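# Pour hazelnuts from bowl into a hand-held cup

## Task

A table holds a small bowl filled with hazelnuts and an empty cup. Lift the cup off the table and keep it held in the air while you transfer all the hazelnuts from the bowl into it. From the moment the first nut lands in the cup until the last one is in, the cup must rest on nothing except the robot. Afterwards put both objects directly on the table, the cup upright; the bowl may end upside down. Neither the cup nor the bowl may be released or fall while nothing lies within a few millimetres beneath it. The result counts only if it stays in place without the robot, so release both and move the hands away at the end.

## Robot and tools

ROBOT. Two arms, left_arm and right_arm, face each other across the table; left_arm's base is on the +y side. The names do not refer to sides of any picture. Both arms carry an identical five-finger right hand, so hand axes and numbers mean the same thing on each arm.

FRAME. Results give poses in one scene frame: origin on the table top halfway between the arm bases, z up, table surface at z = 0. Positions are in metres, orientation as a wxyz quaternion, plus linear (m/s) and angular (rad/s) velocity. Printed positions can be slightly off, more so at long reach.

HAND POINT. Each arm is steered by a point 0.05 m in front of the palm, where the index pad touches the thumb tip in a pinch. Its +z runs along the straight fingers, +y points out of the palm, +x runs across the palm toward the little finger. Straight fingers extend 0.06-0.07 m past the point. Across the palm the hand spans 0.08 m on the little-finger side, and 0.02 m (thumb turned in front) to 0.09 m on the thumb side. A wrist bracket on the little-finger side sits 0.03 m beyond the point along +y and 0.11 m across; it can collide. With the thumb turned fully in front of the palm, the hand can wrap an object 0.035-0.08 m wide, which then lies across the palm behind the point; turn the thumb before reaching the object.

execute_actions. Argument "actions": a list with zero or one item. Empty list: nothing is sent, current state comes back. Motion item: {"rows": [...], "steps": n}, 1-15 rows, n at most 15 (at least 3; default 15); each step lasts 1/30 s, one row per step, last row repeated to fill. Wait item: {"steps": n}, n up to 300, counted from the previous result, your reply time included. Optional "pictures": true adds camera images (an empty list always includes them).

ROW. One flat list of 28 numbers, each in [-1, 1], always for both arms: left_arm first, then right_arm, 14 each, ordered dx, dy, dz, rx, ry, rz, little, ring, middle, index, thumb_bend, thumb_turn, force_limit, speed. dx-rz are an offset, not a pose: the target relative to the hand point's pose in the latest result that shows it (or, before any such result in this scene and for later calls within one reply, relative to where it stands when the action begins), expressed in the hand point's own axes. Every row counts from that same base, not from the row before. Scale: 1.0 = 0.6 m or 180 degrees; rx, ry, rz form a single rotation vector. All-zero offsets are not a hold: they pull the arm back to the base pose.

FINGERS. little, ring, middle, index, thumb_bend: +1 straight, -1 fully curled. thumb_turn: +1 beside the palm, -1 across in front of it. A pinch is roughly index -0.22, thumb_bend -0.75, thumb_turn -0.57. force_limit maps -1..+1 linearly to about 0-10 N at the fingertip (0-15 N for the two thumb motors) and only stops closing. speed maps -1..+1 to near zero up to full, a complete stroke taking 0.6 s at full; for a soft grip close at -0.9 or slower. There is no no-change value: to keep a hand as is, resend its last eight numbers, or before any row, its hand_measured six values plus hand_force_limit and hand_speed. A motor only starts when its target changes by 0.01 or more, then locks on arrival or at the force limit; to tighten, raise force_limit and send a target further closed than hand_measured.

move. "target": one 28-number row, same layout and offset rule as above. "speed": top path speed in m/s, 0.002-0.5, default 0.25; turning capped at twice that in rad/s. "stop_force": optional, 9-40 N, one value for both arms; an arm's path ends when its wrist sensor feels that much extra push against the motion, then it backs up two steps and holds. Use it only when moving slowly and without turning; omit it to pull away from something the hand presses on. Paths are straight, 0.5-10 s, finishing together, and do not avoid obstacles. The result adds a "move:" line per ending (done, off_target, moving, held, fault, contact) and limits (paced = pose clipped, held = steps blocked), plus each point's distance from its target.

wait: "seconds" 0-10, sends nothing new. zoom_image: "camera" (cam_low 896x504, cam_left_wrist 616x616, cam_right_wrist 616x616) and "region" [x0, y0, x1, y1] in pixels from the top-left, at most 504 by 504. show_instructions: no arguments, shows the reference image. finished_scene: "scene", the number of the scene being closed; irreversible.

MOTION. Each step the commanded pose is clipped to 100 mm and 16 degrees from the measured pose; motion trails commands by about 0.17 s; position wins over orientation. The last 3 steps of an action run while you reply. Check results and send the rest of a far move later.

RESULTS. State line per arm; HELD marks steps not sent; "pose unreachable" names an arm whose command was altered; "Hand target" shows where the controller now drives each point. Wrist force and torque are in end-effector axes (offset up to ~4 N, noise up to ~2.4 N, saturating near 50 N). hand_measured, hand_stopped_by (moving, target, force, stalled, fault) and hand_load_n (positive = pushed open; near 0 = grip lost) list the six motors in row order.

AVOID. Arms or hands touching each other hard. Torque faults (wrist joints 24.9 N m, others 133 N m, held weight included) or outside force of 150 N: the arm stops for 10 s. Pressing a stiff arm past a firm contact. Motor heat: warnings from 70 C, brakes at 85 C. Knocking anything off the table, dropping the cup or bowl, letting the cup touch a surface mid-pour. Loose objects may occasionally be nudged.

Each tool is called as name([rows], argument=value, ...), one row to a line, values as JSON.

Reference images:

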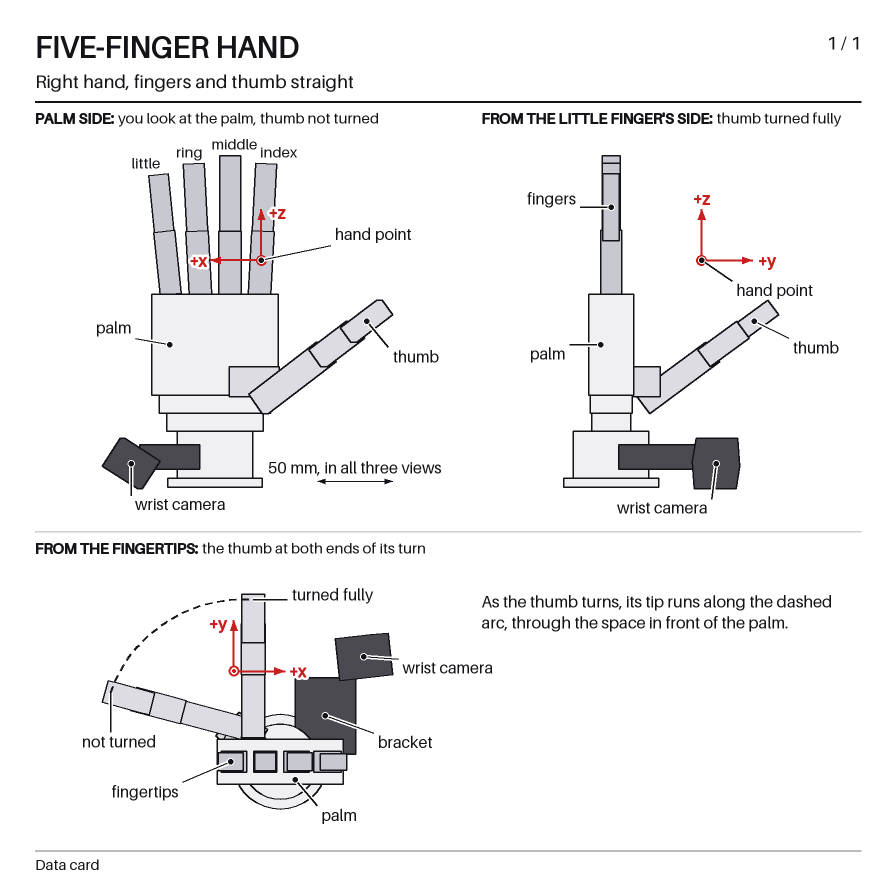

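## Session

execute_actions(actions=[])

Scene clock: 0.00 s of 6600.00 s.
left_arm: end_effector_position=(+0.3354, +0.4909, +0.4728) hand_measured=(+1.000, +1.000, +1.000, +1.000, +1.000, +1.000) hand_load_n=(+0.0, +0.0, +0.0, +0.0, +0.0, +0.0) hand_stopped_by=(target, target, target, target, target, target) hand_force_limit=0.00 hand_speed=-0.80 end_effector_quat_wxyz=(-0.012, +0.294, +0.956, +0.021) end_effector_velocity=(+0.000, +0.000, +0.000) end_effector_angular_velocity=(-0.000, -0.000, +0.001) | right_arm: end_effector_position=(+0.0675, -0.2562, +0.4932) hand_measured=(+1.000, +1.000, +1.000, +1.000, +1.000, +1.000) hand_load_n=(+0.0, +0.0, +0.0, +0.0, +0.0, +0.0) hand_stopped_by=(target, target, target, target, target, target) hand_force_limit=0.00 hand_speed=-0.80 end_effector_quat_wxyz=(+0.018, -0.384, +0.923, -0.007) end_effector_velocity=(-0.001, -0.000, +0.001) end_effector_angular_velocity=(+0.001, -0.001, -0.001)
Joint positions: left_arm=[ 0.573 -1.722  1.371  1.965  1.549 -1.87 ] | right_arm=[-1.178 -1.752  1.312  1.975  1.587 -1.902]
Joint velocities: left_arm=[ 0.    -0.    -0.    -0.     0.    -0.001] | right_arm=[-0.001 -0.002 -0.     0.001  0.     0.001]
Wrist force (N, on the end effector, along its own x y z axes, offset not removed): no reading
Wrist torque (N m, same axes, about the end effector's origin, offset not removed): no reading
Hand target (left_arm): +0.335, +0.491, +0.473; -0.012, +0.294, +0.956, +0.021
Hand target (right_arm): +0.068, -0.256, +0.493; +0.018, -0.384, +0.923, -0.007

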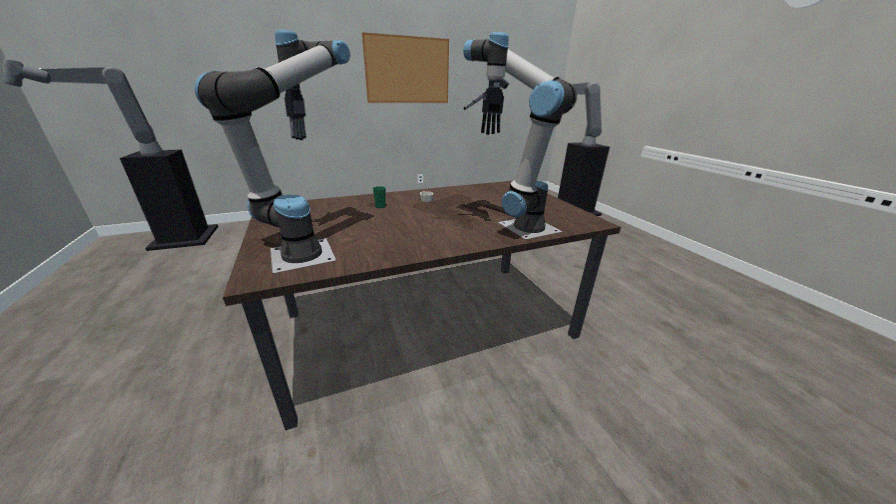

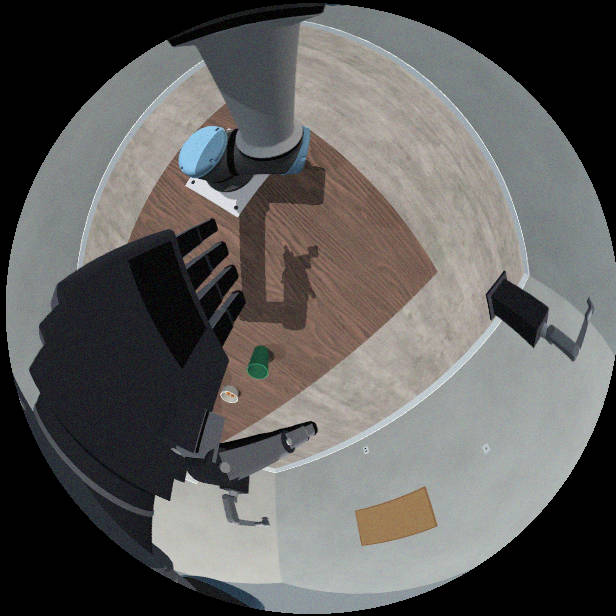

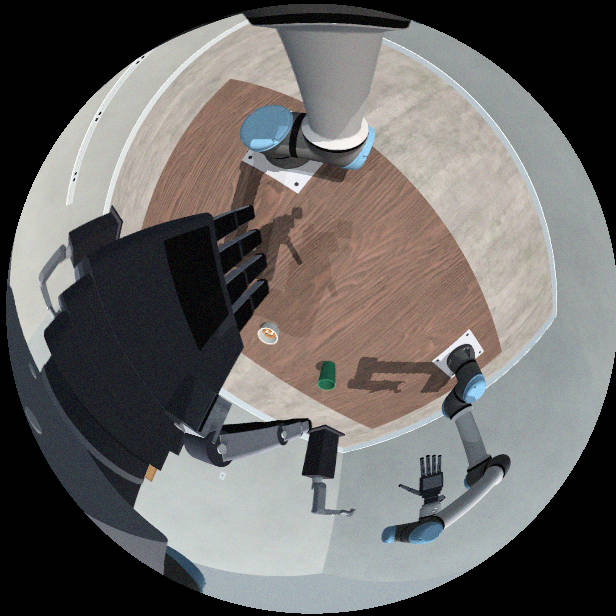

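zoom_image(camera="cam_low", region=[340, 160, 480, 240])

zoom_image(camera="cam_right_wrist", region=[230, 300, 360, 410])

Region (340, 160, 480, 240) of cam_low's 896x504 image, scaled by 3.600, with more detail than that image has; it fills the top 288 rows of this view, and the rest is white.

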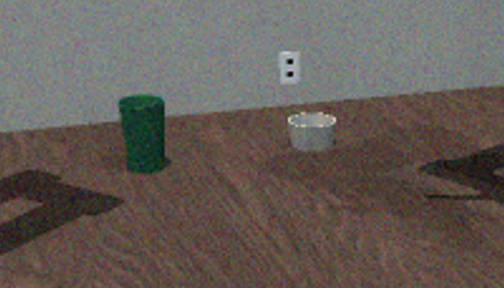

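Region (230, 300, 360, 410) of cam_right_wrist's 616x616 image, scaled by 3.877, with more detail than that image has; it fills the top 426 rows of this view, and the rest is white.

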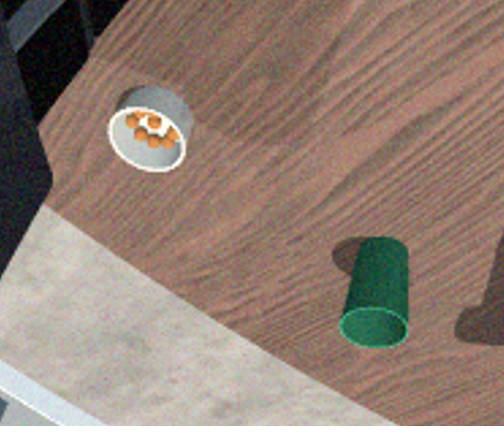

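move(target=[-0.345,-0.348,0.632,0.6438,0.1524,-0.6169,1,1,1,1,1,-1,0,0,-0.433,-0.233,0.707,0.647,0.0207,-0.727,1,1,1,1,1,-1,0,0], speed=0.45)

Scene clock: 9.70 s of 6600.00 s.
left_arm: end_effector_position=(+0.3859, +0.2201, +0.0796) hand_measured=(+1.000, +1.000, +1.000, +1.000, +1.000, -1.000) hand_load_n=(+0.0, +0.0, +0.0, +0.0, +0.0, +0.0) hand_stopped_by=(target, target, target, target, target, target) hand_force_limit=0.00 hand_speed=0.00 end_effector_quat_wxyz=(+0.354, +0.612, -0.355, +0.612) end_effector_velocity=(+0.001, -0.001, -0.001) end_effector_angular_velocity=(-0.007, -0.004, +0.009) | right_arm: end_effector_position=(+0.3660, -0.1697, +0.0804) hand_measured=(+1.000, +1.000, +1.000, +1.000, +1.000, -1.000) hand_load_n=(+0.0, +0.0, +0.0, +0.0, +0.0, +0.0) hand_stopped_by=(target, target, target, target, target, target) hand_force_limit=0.00 hand_speed=0.00 end_effector_quat_wxyz=(-0.231, +0.693, +0.251, +0.635) end_effector_velocity=(-0.000, +0.001, -0.001) end_effector_angular_velocity=(+0.000, -0.000, +0.005)
Joint positions: left_arm=[ 0.751 -1.342  2.543 -1.2    1.903 -4.711] | right_arm=[-1.144 -1.378  2.467 -1.     1.366 -4.729]
Joint velocities: left_arm=[-0.008  0.008  0.007 -0.023 -0.017 -0.003] | right_arm=[-0.002  0.003  0.001 -0.004 -0.008 -0.001]
Wrist force (N, on the end effector, along its own x y z axes, offset not removed): left_arm=[1.9 1.0 -0.2] | right_arm=[-1.7 -0.9 -0.6]
Wrist torque (N m, same axes, about the end effector's origin, offset not removed): left_arm=[0.20 -0.40 -0.08] | right_arm=[0.03 0.13 -0.29]
Hand target (left_arm): +0.386, +0.220, +0.079; +0.354, +0.612, -0.354, +0.612
Hand target (right_arm): +0.366, -0.170, +0.080; -0.231, +0.693, +0.251, +0.635
Off the commanded pose (left_arm): 0.001 m, 0 deg.
Off the commanded pose (right_arm): 0.001 m, 0 deg.
Kept back: nothing.
After step 90, 2.43 s passed at rest.
move: done; limits=paced

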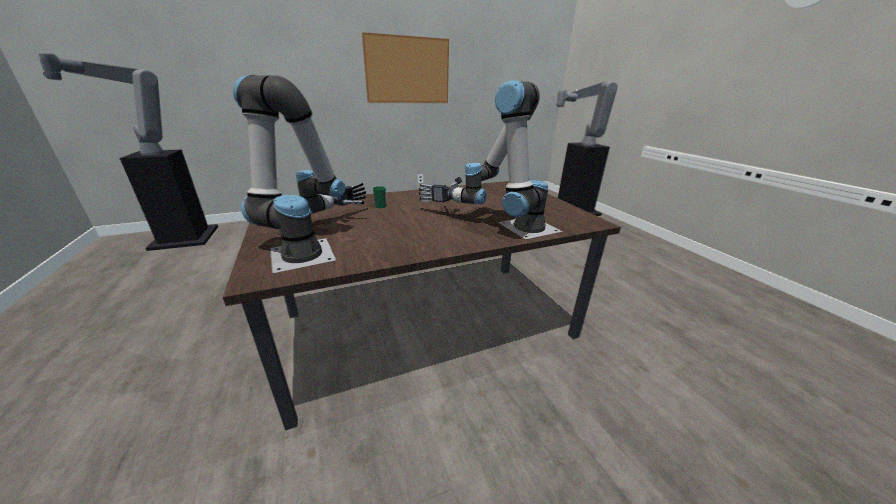

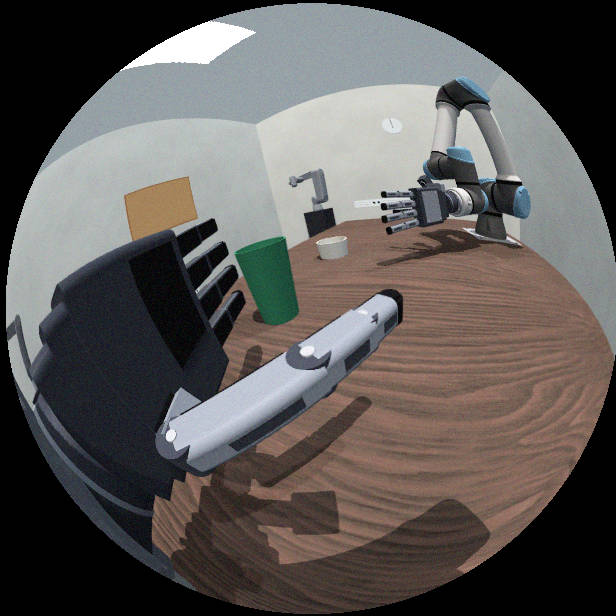

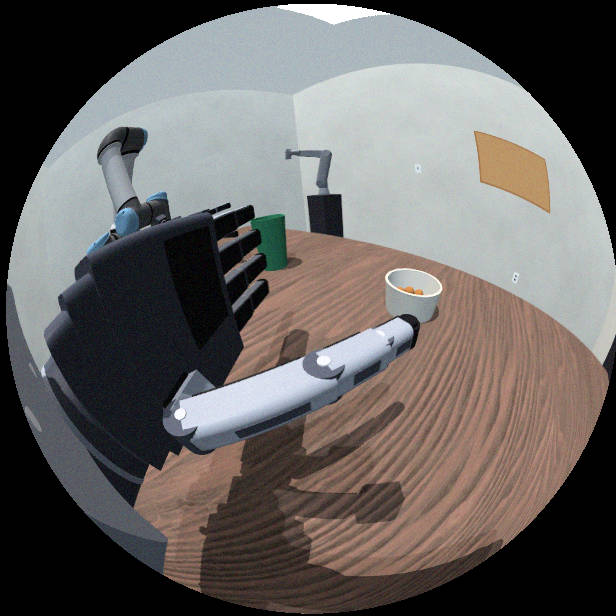

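zoom_image(camera="cam_right_wrist", region=[360, 250, 470, 350])

zoom_image(camera="cam_left_wrist", region=[200, 210, 420, 340])

Region (360, 250, 470, 350) of cam_right_wrist's 616x616 image, scaled by 4.582, with more detail than that image has; it fills the top 458 rows of this view, and the rest is white.

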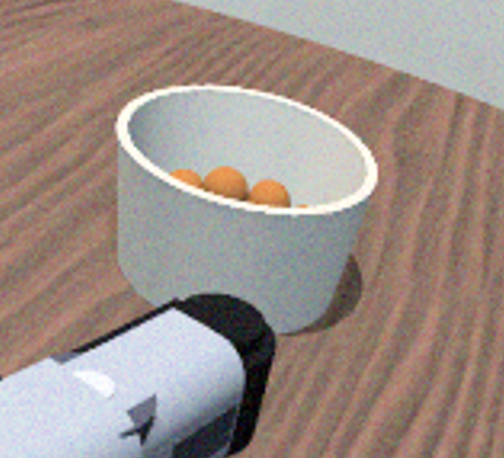

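Region (200, 210, 420, 340) of cam_left_wrist's 616x616 image, scaled by 2.291, with more detail than that image has; it fills the top 298 rows of this view, and the rest is white.

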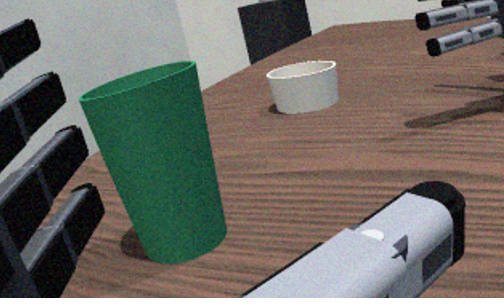

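move(target=[-0.07,-0.0733,0.145,0,0,0,1,1,1,1,1,-1,0,0,-0.0643,0.188,0.124,0,0,0,1,1,1,1,1,-1,0,0], speed=0.2)

Scene clock: 12.47 s of 6600.00 s.
left_arm: end_effector_position=(+0.4674, +0.1667, +0.0378) hand_measured=(+1.000, +1.000, +1.000, +1.000, +1.000, -1.000) hand_load_n=(+0.0, +0.0, +0.0, +0.0, +0.0, +0.0) hand_stopped_by=(target, target, target, target, target, target) hand_force_limit=0.00 hand_speed=0.00 end_effector_quat_wxyz=(+0.354, +0.612, -0.355, +0.612) end_effector_velocity=(+0.001, -0.001, +0.000) end_effector_angular_velocity=(-0.001, -0.002, -0.001) | right_arm: end_effector_position=(+0.4926, -0.2107, +0.0355) hand_measured=(+1.000, +1.000, +1.000, +1.000, +1.000, -1.000) hand_load_n=(+0.0, +0.0, +0.0, +0.0, +0.0, +0.0) hand_stopped_by=(target, target, target, target, target, target) hand_force_limit=0.00 hand_speed=0.00 end_effector_quat_wxyz=(-0.231, +0.693, +0.251, +0.635) end_effector_velocity=(+0.001, +0.001, -0.002) end_effector_angular_velocity=(+0.000, +0.002, +0.002)
Joint positions: left_arm=[ 0.791 -1.074  2.287 -1.211  1.943 -4.711] | right_arm=[-1.429 -1.137  2.307 -1.071  1.083 -4.758]
Joint velocities: left_arm=[-0.     0.002 -0.004  0.001  0.001  0.   ] | right_arm=[-0.     0.006 -0.004 -0.    -0.002  0.001]
Wrist force (N, on the end effector, along its own x y z axes, offset not removed): left_arm=[2.7 2.5 -0.5] | right_arm=[-2.1 -1.0 0.4]
Wrist torque (N m, same axes, about the end effector's origin, offset not removed): left_arm=[0.28 -0.52 0.09] | right_arm=[-0.13 0.11 -0.33]
Hand target (left_arm): +0.468, +0.167, +0.038; +0.354, +0.612, -0.355, +0.612
Hand target (right_arm): +0.493, -0.211, +0.035; -0.231, +0.693, +0.251, +0.635
Off the commanded pose (left_arm): 0.000 m, 0 deg.
Off the commanded pose (right_arm): 0.000 m, 0 deg.
Kept back: nothing.
move: done

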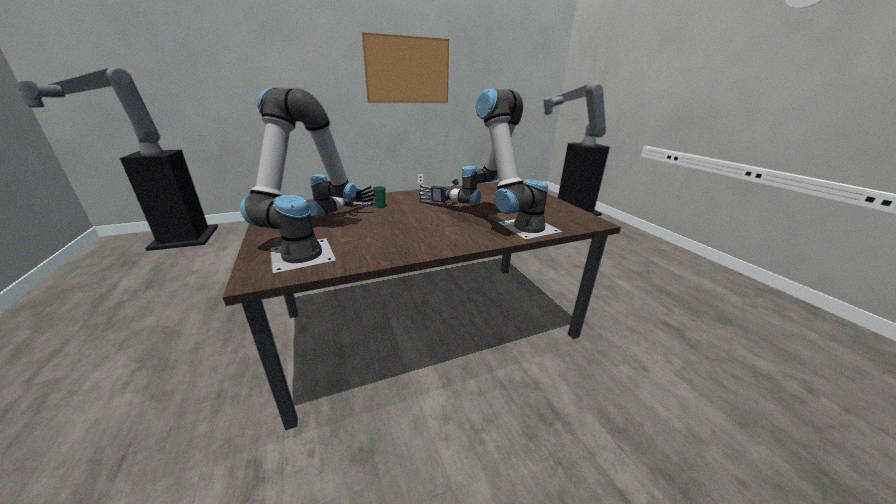

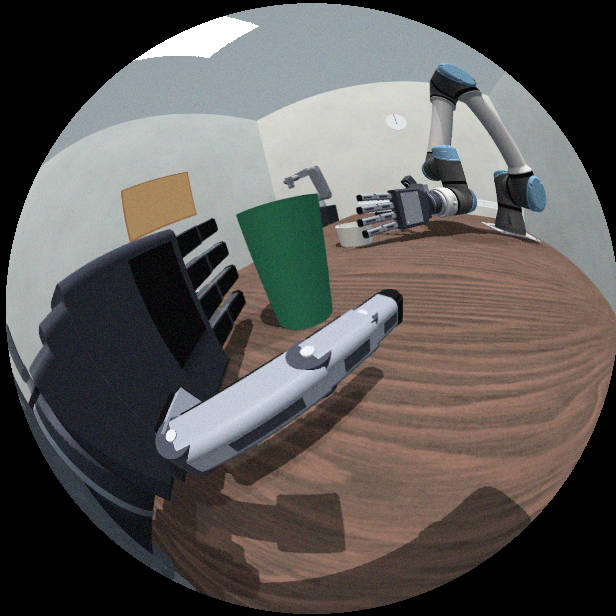

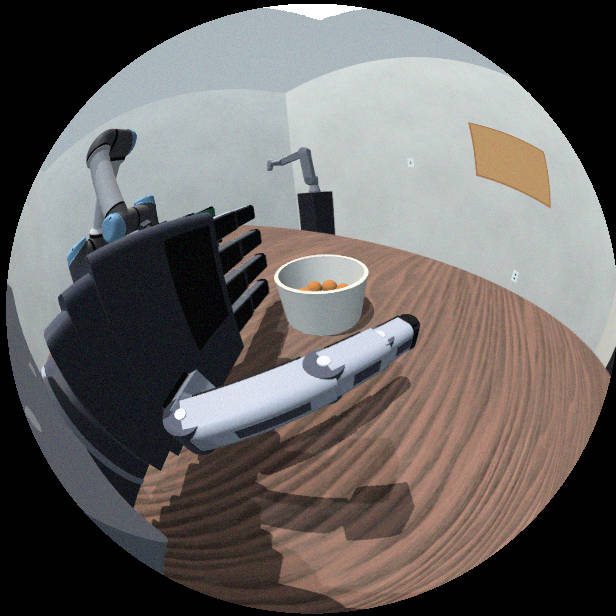

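zoom_image(camera="cam_left_wrist", region=[320, 160, 480, 270])

zoom_image(camera="cam_low", region=[320, 160, 500, 230])

Region (320, 160, 480, 270) of cam_left_wrist's 616x616 image, scaled by 3.150, with more detail than that image has; it fills the top 346 rows of this view, and the rest is white.

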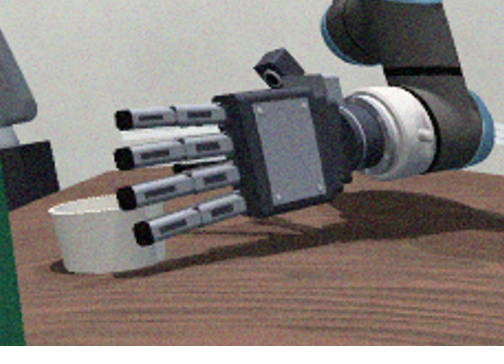

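Region (320, 160, 500, 230) of cam_low's 896x504 image, scaled by 2.800, with more detail than that image has.

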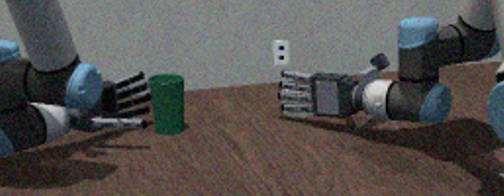

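move(target=[0,0.025,0.112,0,0,0,1,1,1,1,1,-1,0,0,-0.0158,0.012,0.088,0,0,0.028,1,1,1,1,1,-1,0,0], speed=0.1)

Scene clock: 14.40 s of 6600.00 s.
left_arm: end_effector_position=(+0.4879, +0.1012, +0.0377) hand_measured=(+1.000, +1.000, +1.000, +1.000, +1.000, -1.000) hand_load_n=(+0.0, +0.0, +0.0, +0.0, +0.0, +0.0) hand_stopped_by=(target, target, target, target, target, target) hand_force_limit=0.00 hand_speed=0.00 end_effector_quat_wxyz=(+0.354, +0.612, -0.355, +0.612) end_effector_velocity=(+0.001, -0.002, -0.000) end_effector_angular_velocity=(+0.001, -0.000, -0.000) | right_arm: end_effector_position=(+0.5367, -0.1830, +0.0215) hand_measured=(+1.000, +1.000, +1.000, +1.000, +1.000, -1.000) hand_load_n=(+0.0, +0.0, +0.0, +0.0, +0.0, +0.0) hand_stopped_by=(target, target, target, target, target, target) hand_force_limit=0.00 hand_speed=0.00 end_effector_quat_wxyz=(-0.258, +0.703, +0.221, +0.624) end_effector_velocity=(+0.002, +0.001, -0.000) end_effector_angular_velocity=(+0.002, +0.001, -0.001)
Joint positions: left_arm=[ 0.693 -1.021  2.161 -1.138  1.845 -4.711] | right_arm=[-1.387 -1.043  2.154 -1.015  1.124 -4.665]
Joint velocities: left_arm=[-0.002  0.002 -0.004  0.003 -0.002  0.001] | right_arm=[ 0.001  0.003 -0.005  0.002  0.002  0.002]
Wrist force (N, on the end effector, along its own x y z axes, offset not removed): left_arm=[0.4 1.7 -3.0] | right_arm=[-2.2 -1.7 0.5]
Wrist torque (N m, same axes, about the end effector's origin, offset not removed): left_arm=[0.50 0.00 -0.11] | right_arm=[-0.21 0.28 -0.36]
Hand target (left_arm): +0.488, +0.101, +0.038; +0.354, +0.612, -0.355, +0.612
Hand target (right_arm): +0.537, -0.183, +0.021; -0.258, +0.703, +0.220, +0.624
Off the commanded pose (left_arm): 0.000 m, 0 deg.
Off the commanded pose (right_arm): 0.000 m, 0 deg.
Kept back: nothing.
move: done

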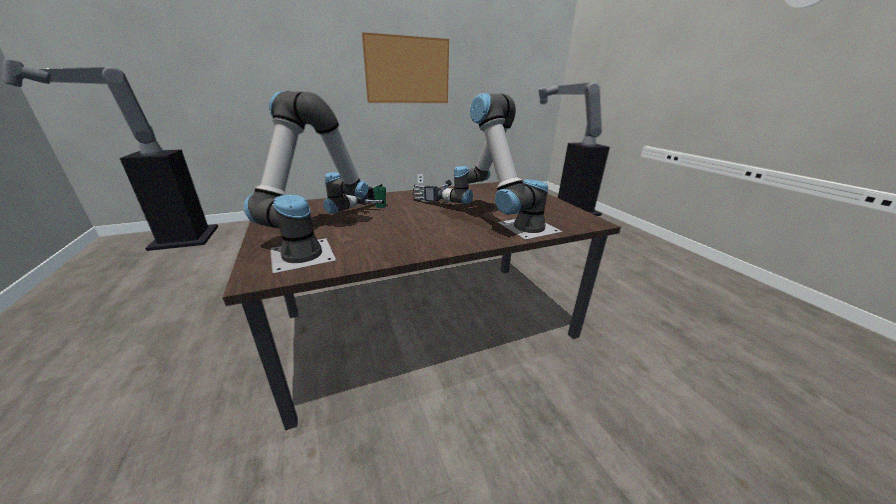

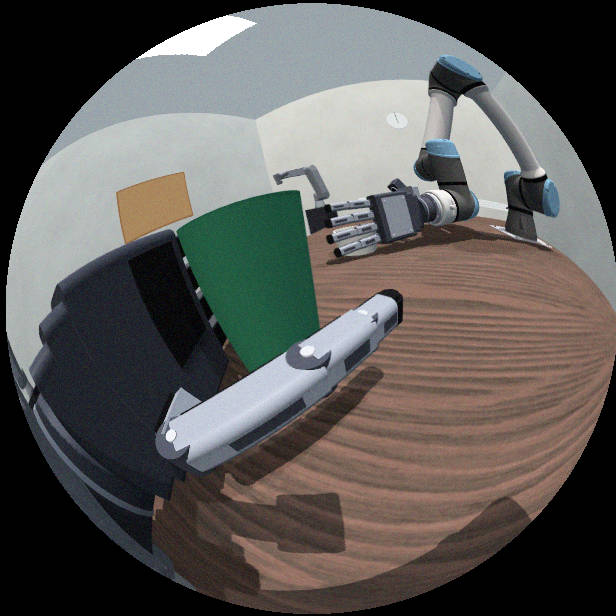

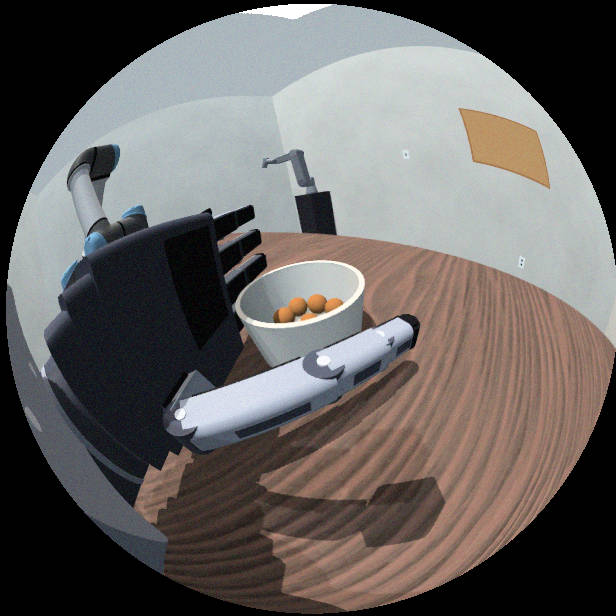

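zoom_image(camera="cam_left_wrist", region=[300, 170, 460, 280])

zoom_image(camera="cam_right_wrist", region=[190, 190, 430, 420])

Region (300, 170, 460, 280) of cam_left_wrist's 616x616 image, scaled by 3.150, with more detail than that image has; it fills the top 346 rows of this view, and the rest is white.

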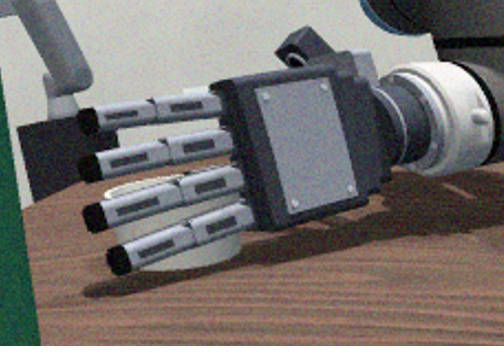

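Region (190, 190, 430, 420) of cam_right_wrist's 616x616 image, scaled by 2.100, with more detail than that image has; it fills the top 483 rows of this view, and the rest is white.

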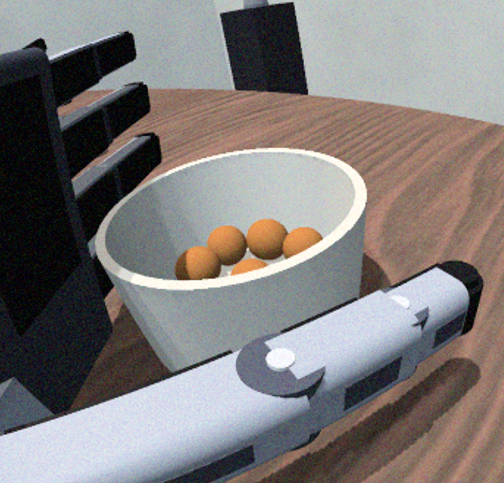

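move(target=[0,-0.007,0.022,0,0,0,1,1,1,1,1,-1,0,0,-0.006,-0.004,0.028,0,0,-0.008,1,1,1,1,1,-1,0,0], speed=0.05)

Scene clock: 17.80 s of 6600.00 s.
left_arm: end_effector_position=(+0.4980, +0.0919, +0.0377) hand_measured=(+1.000, +1.000, +1.000, +1.000, +1.000, -1.000) hand_load_n=(+0.0, +0.0, +0.0, +0.0, +0.0, +0.0) hand_stopped_by=(target, target, target, target, target, target) hand_force_limit=0.00 hand_speed=0.00 end_effector_quat_wxyz=(+0.354, +0.612, -0.355, +0.612) end_effector_velocity=(+0.001, -0.001, -0.000) end_effector_angular_velocity=(+0.001, +0.001, +0.000) | right_arm: end_effector_position=(+0.5475, -0.1705, +0.0167) hand_measured=(+1.000, +1.000, +1.000, +1.000, +1.000, -1.000) hand_load_n=(+0.0, +0.0, +0.0, +0.0, +0.0, +0.0) hand_stopped_by=(target, target, target, target, target, target) hand_force_limit=0.00 hand_speed=0.00 end_effector_quat_wxyz=(-0.251, +0.701, +0.229, +0.628) end_effector_velocity=(+0.001, +0.001, -0.000) end_effector_angular_velocity=(-0.002, -0.002, +0.001)
Joint positions: left_arm=[ 0.694 -1.005  2.122 -1.116  1.846 -4.711] | right_arm=[-1.361 -1.007  2.108 -1.006  1.15  -4.688]
Joint velocities: left_arm=[ 0.001  0.002 -0.003  0.003  0.    -0.   ] | right_arm=[ 0.002  0.003 -0.005  0.002  0.002 -0.002]
Wrist force (N, on the end effector, along its own x y z axes, offset not removed): left_arm=[3.3 1.5 0.8] | right_arm=[-1.4 -0.9 1.7]
Wrist torque (N m, same axes, about the end effector's origin, offset not removed): left_arm=[0.31 -0.69 0.14] | right_arm=[-0.17 0.14 -0.10]
Hand target (left_arm): +0.498, +0.092, +0.038; +0.354, +0.612, -0.355, +0.612
Hand target (right_arm): +0.548, -0.170, +0.017; -0.251, +0.701, +0.229, +0.628
Off the commanded pose (left_arm): 0.000 m, 0 deg.
Off the commanded pose (right_arm): 0.000 m, 0 deg.
Kept back: nothing.
move: done

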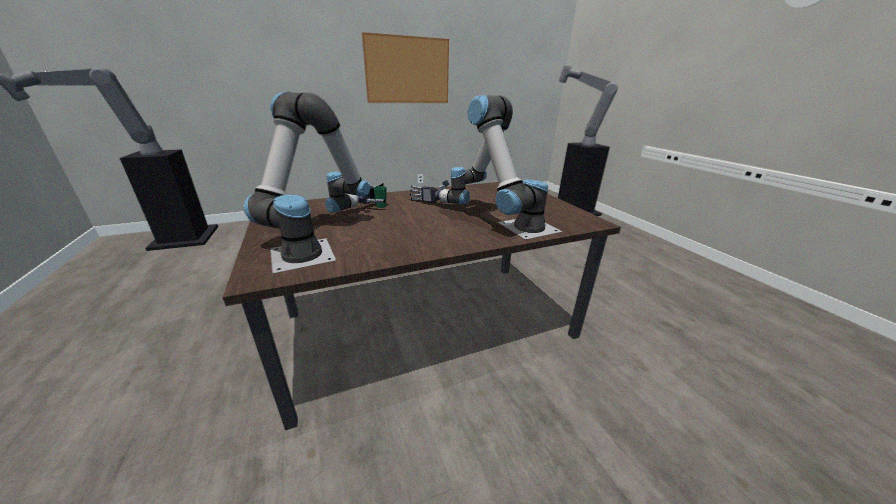

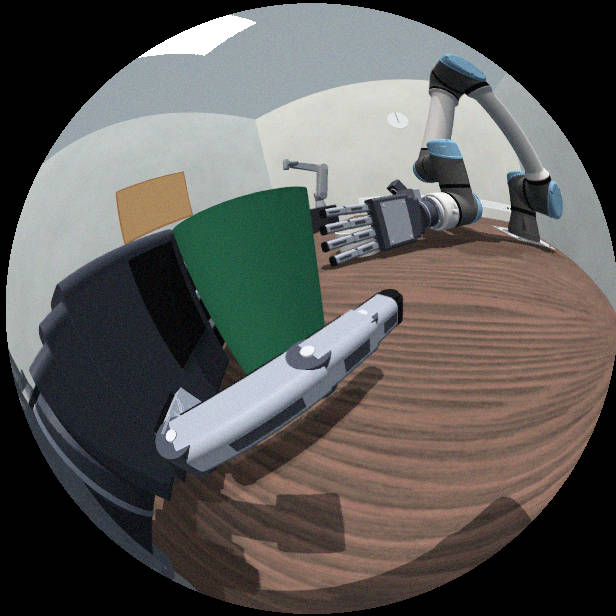

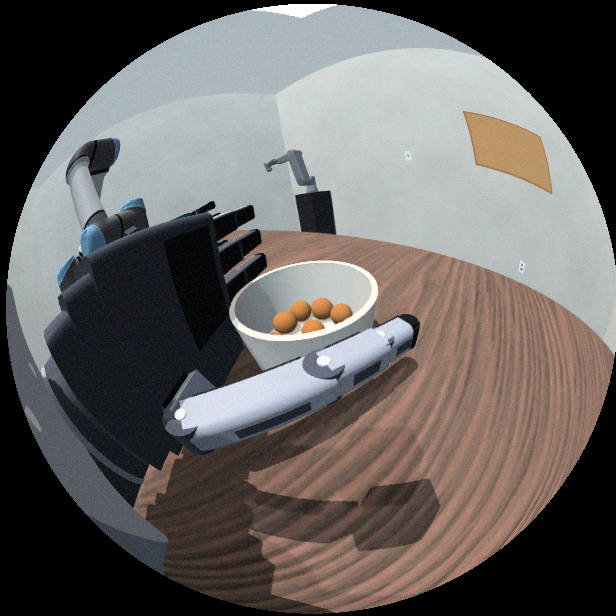

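move(target=[0,0,0,0,0,0,-0.6,-0.6,-0.6,-0.6,-0.6,-1,-0.1,-0.6,0,0,0,0,0,0,1,1,-0.4,-0.4,-0.4,-1,0.1,-0.65])

Scene clock: 19.83 s of 6600.00 s.
left_arm: end_effector_position=(+0.4980, +0.0919, +0.0378) hand_measured=(-0.018, +0.004, +0.004, +0.026, +0.412, -1.000) hand_load_n=(+6.5, +3.5, +6.0, +2.0, +15.0, +4.0) hand_stopped_by=(force, force, force, force, force, target) hand_force_limit=-0.10 hand_speed=-0.60 end_effector_quat_wxyz=(+0.354, +0.612, -0.355, +0.612) end_effector_velocity=(-0.000, +0.001, -0.001) end_effector_angular_velocity=(+0.002, +0.002, +0.000) | right_arm: end_effector_position=(+0.5475, -0.1705, +0.0167) hand_measured=(+1.000, +1.000, +0.362, +0.306, +0.640, -1.000) hand_load_n=(+0.0, +0.0, +3.0, +9.0, +16.5, +1.5) hand_stopped_by=(target, target, force, force, force, target) hand_force_limit=0.10 hand_speed=-0.65 end_effector_quat_wxyz=(-0.251, +0.701, +0.229, +0.628) end_effector_velocity=(+0.000, +0.000, -0.001) end_effector_angular_velocity=(+0.000, +0.001, -0.000)
Joint positions: left_arm=[ 0.694 -1.005  2.122 -1.116  1.846 -4.711] | right_arm=[-1.361 -1.007  2.108 -1.006  1.15  -4.688]
Joint velocities: left_arm=[ 0.     0.001  0.     0.001 -0.     0.   ] | right_arm=[-0.     0.002 -0.001 -0.    -0.     0.   ]
Wrist force (N, on the end effector, along its own x y z axes, offset not removed): left_arm=[9.6 1.5 -3.4] | right_arm=[-1.6 2.2 -0.2]
Wrist torque (N m, same axes, about the end effector's origin, offset not removed): left_arm=[0.12 -0.78 0.10] | right_arm=[0.48 0.10 -0.15]
Hand target (left_arm): +0.498, +0.092, +0.038; +0.354, +0.612, -0.355, +0.612
Hand target (right_arm): +0.547, -0.170, +0.017; -0.251, +0.701, +0.229, +0.628
Off the commanded pose (left_arm): 0.000 m, 0 deg.
Off the commanded pose (right_arm): 0.000 m, 0 deg.
Kept back: nothing.
move: done

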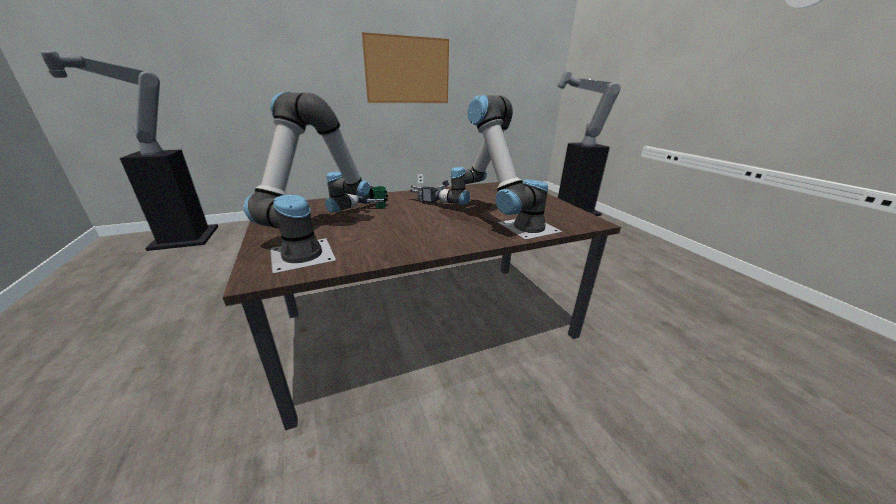

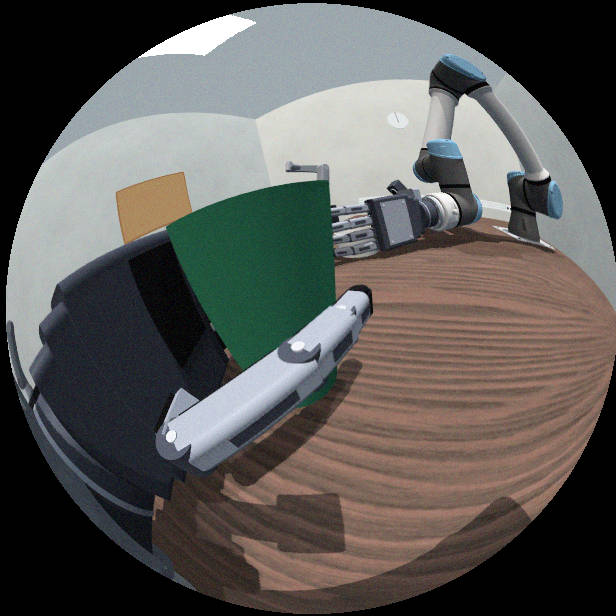

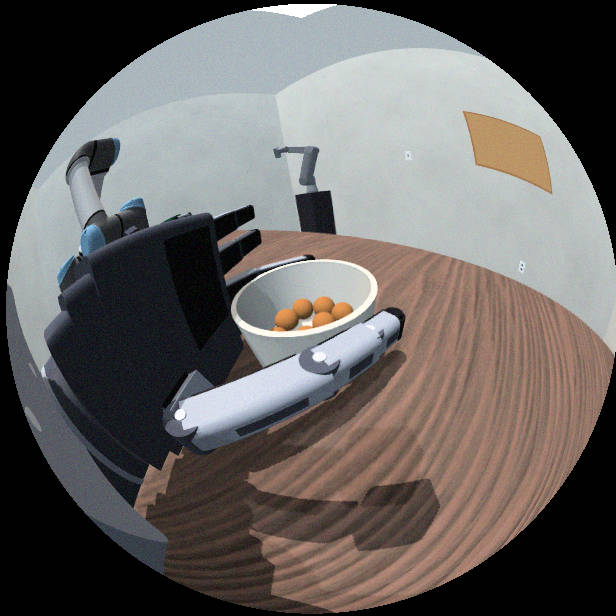

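zoom_image(camera="cam_low", region=[340, 170, 470, 220])

zoom_image(camera="cam_right_wrist", region=[190, 190, 430, 420])

Region (340, 170, 470, 220) of cam_low's 896x504 image, scaled by 3.877, with more detail than that image has; it fills the top 194 rows of this view, and the rest is white.

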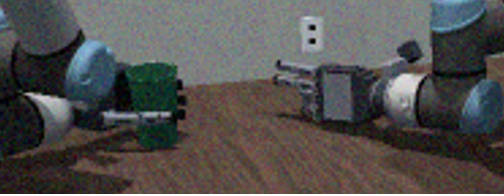

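Region (190, 190, 430, 420) of cam_right_wrist's 616x616 image, scaled by 2.100, with more detail than that image has; it fills the top 483 rows of this view, and the rest is white.

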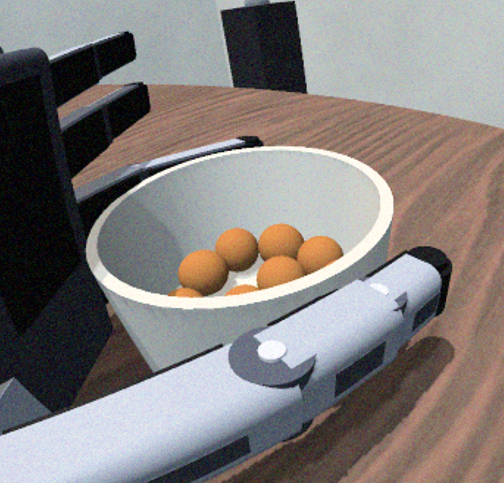

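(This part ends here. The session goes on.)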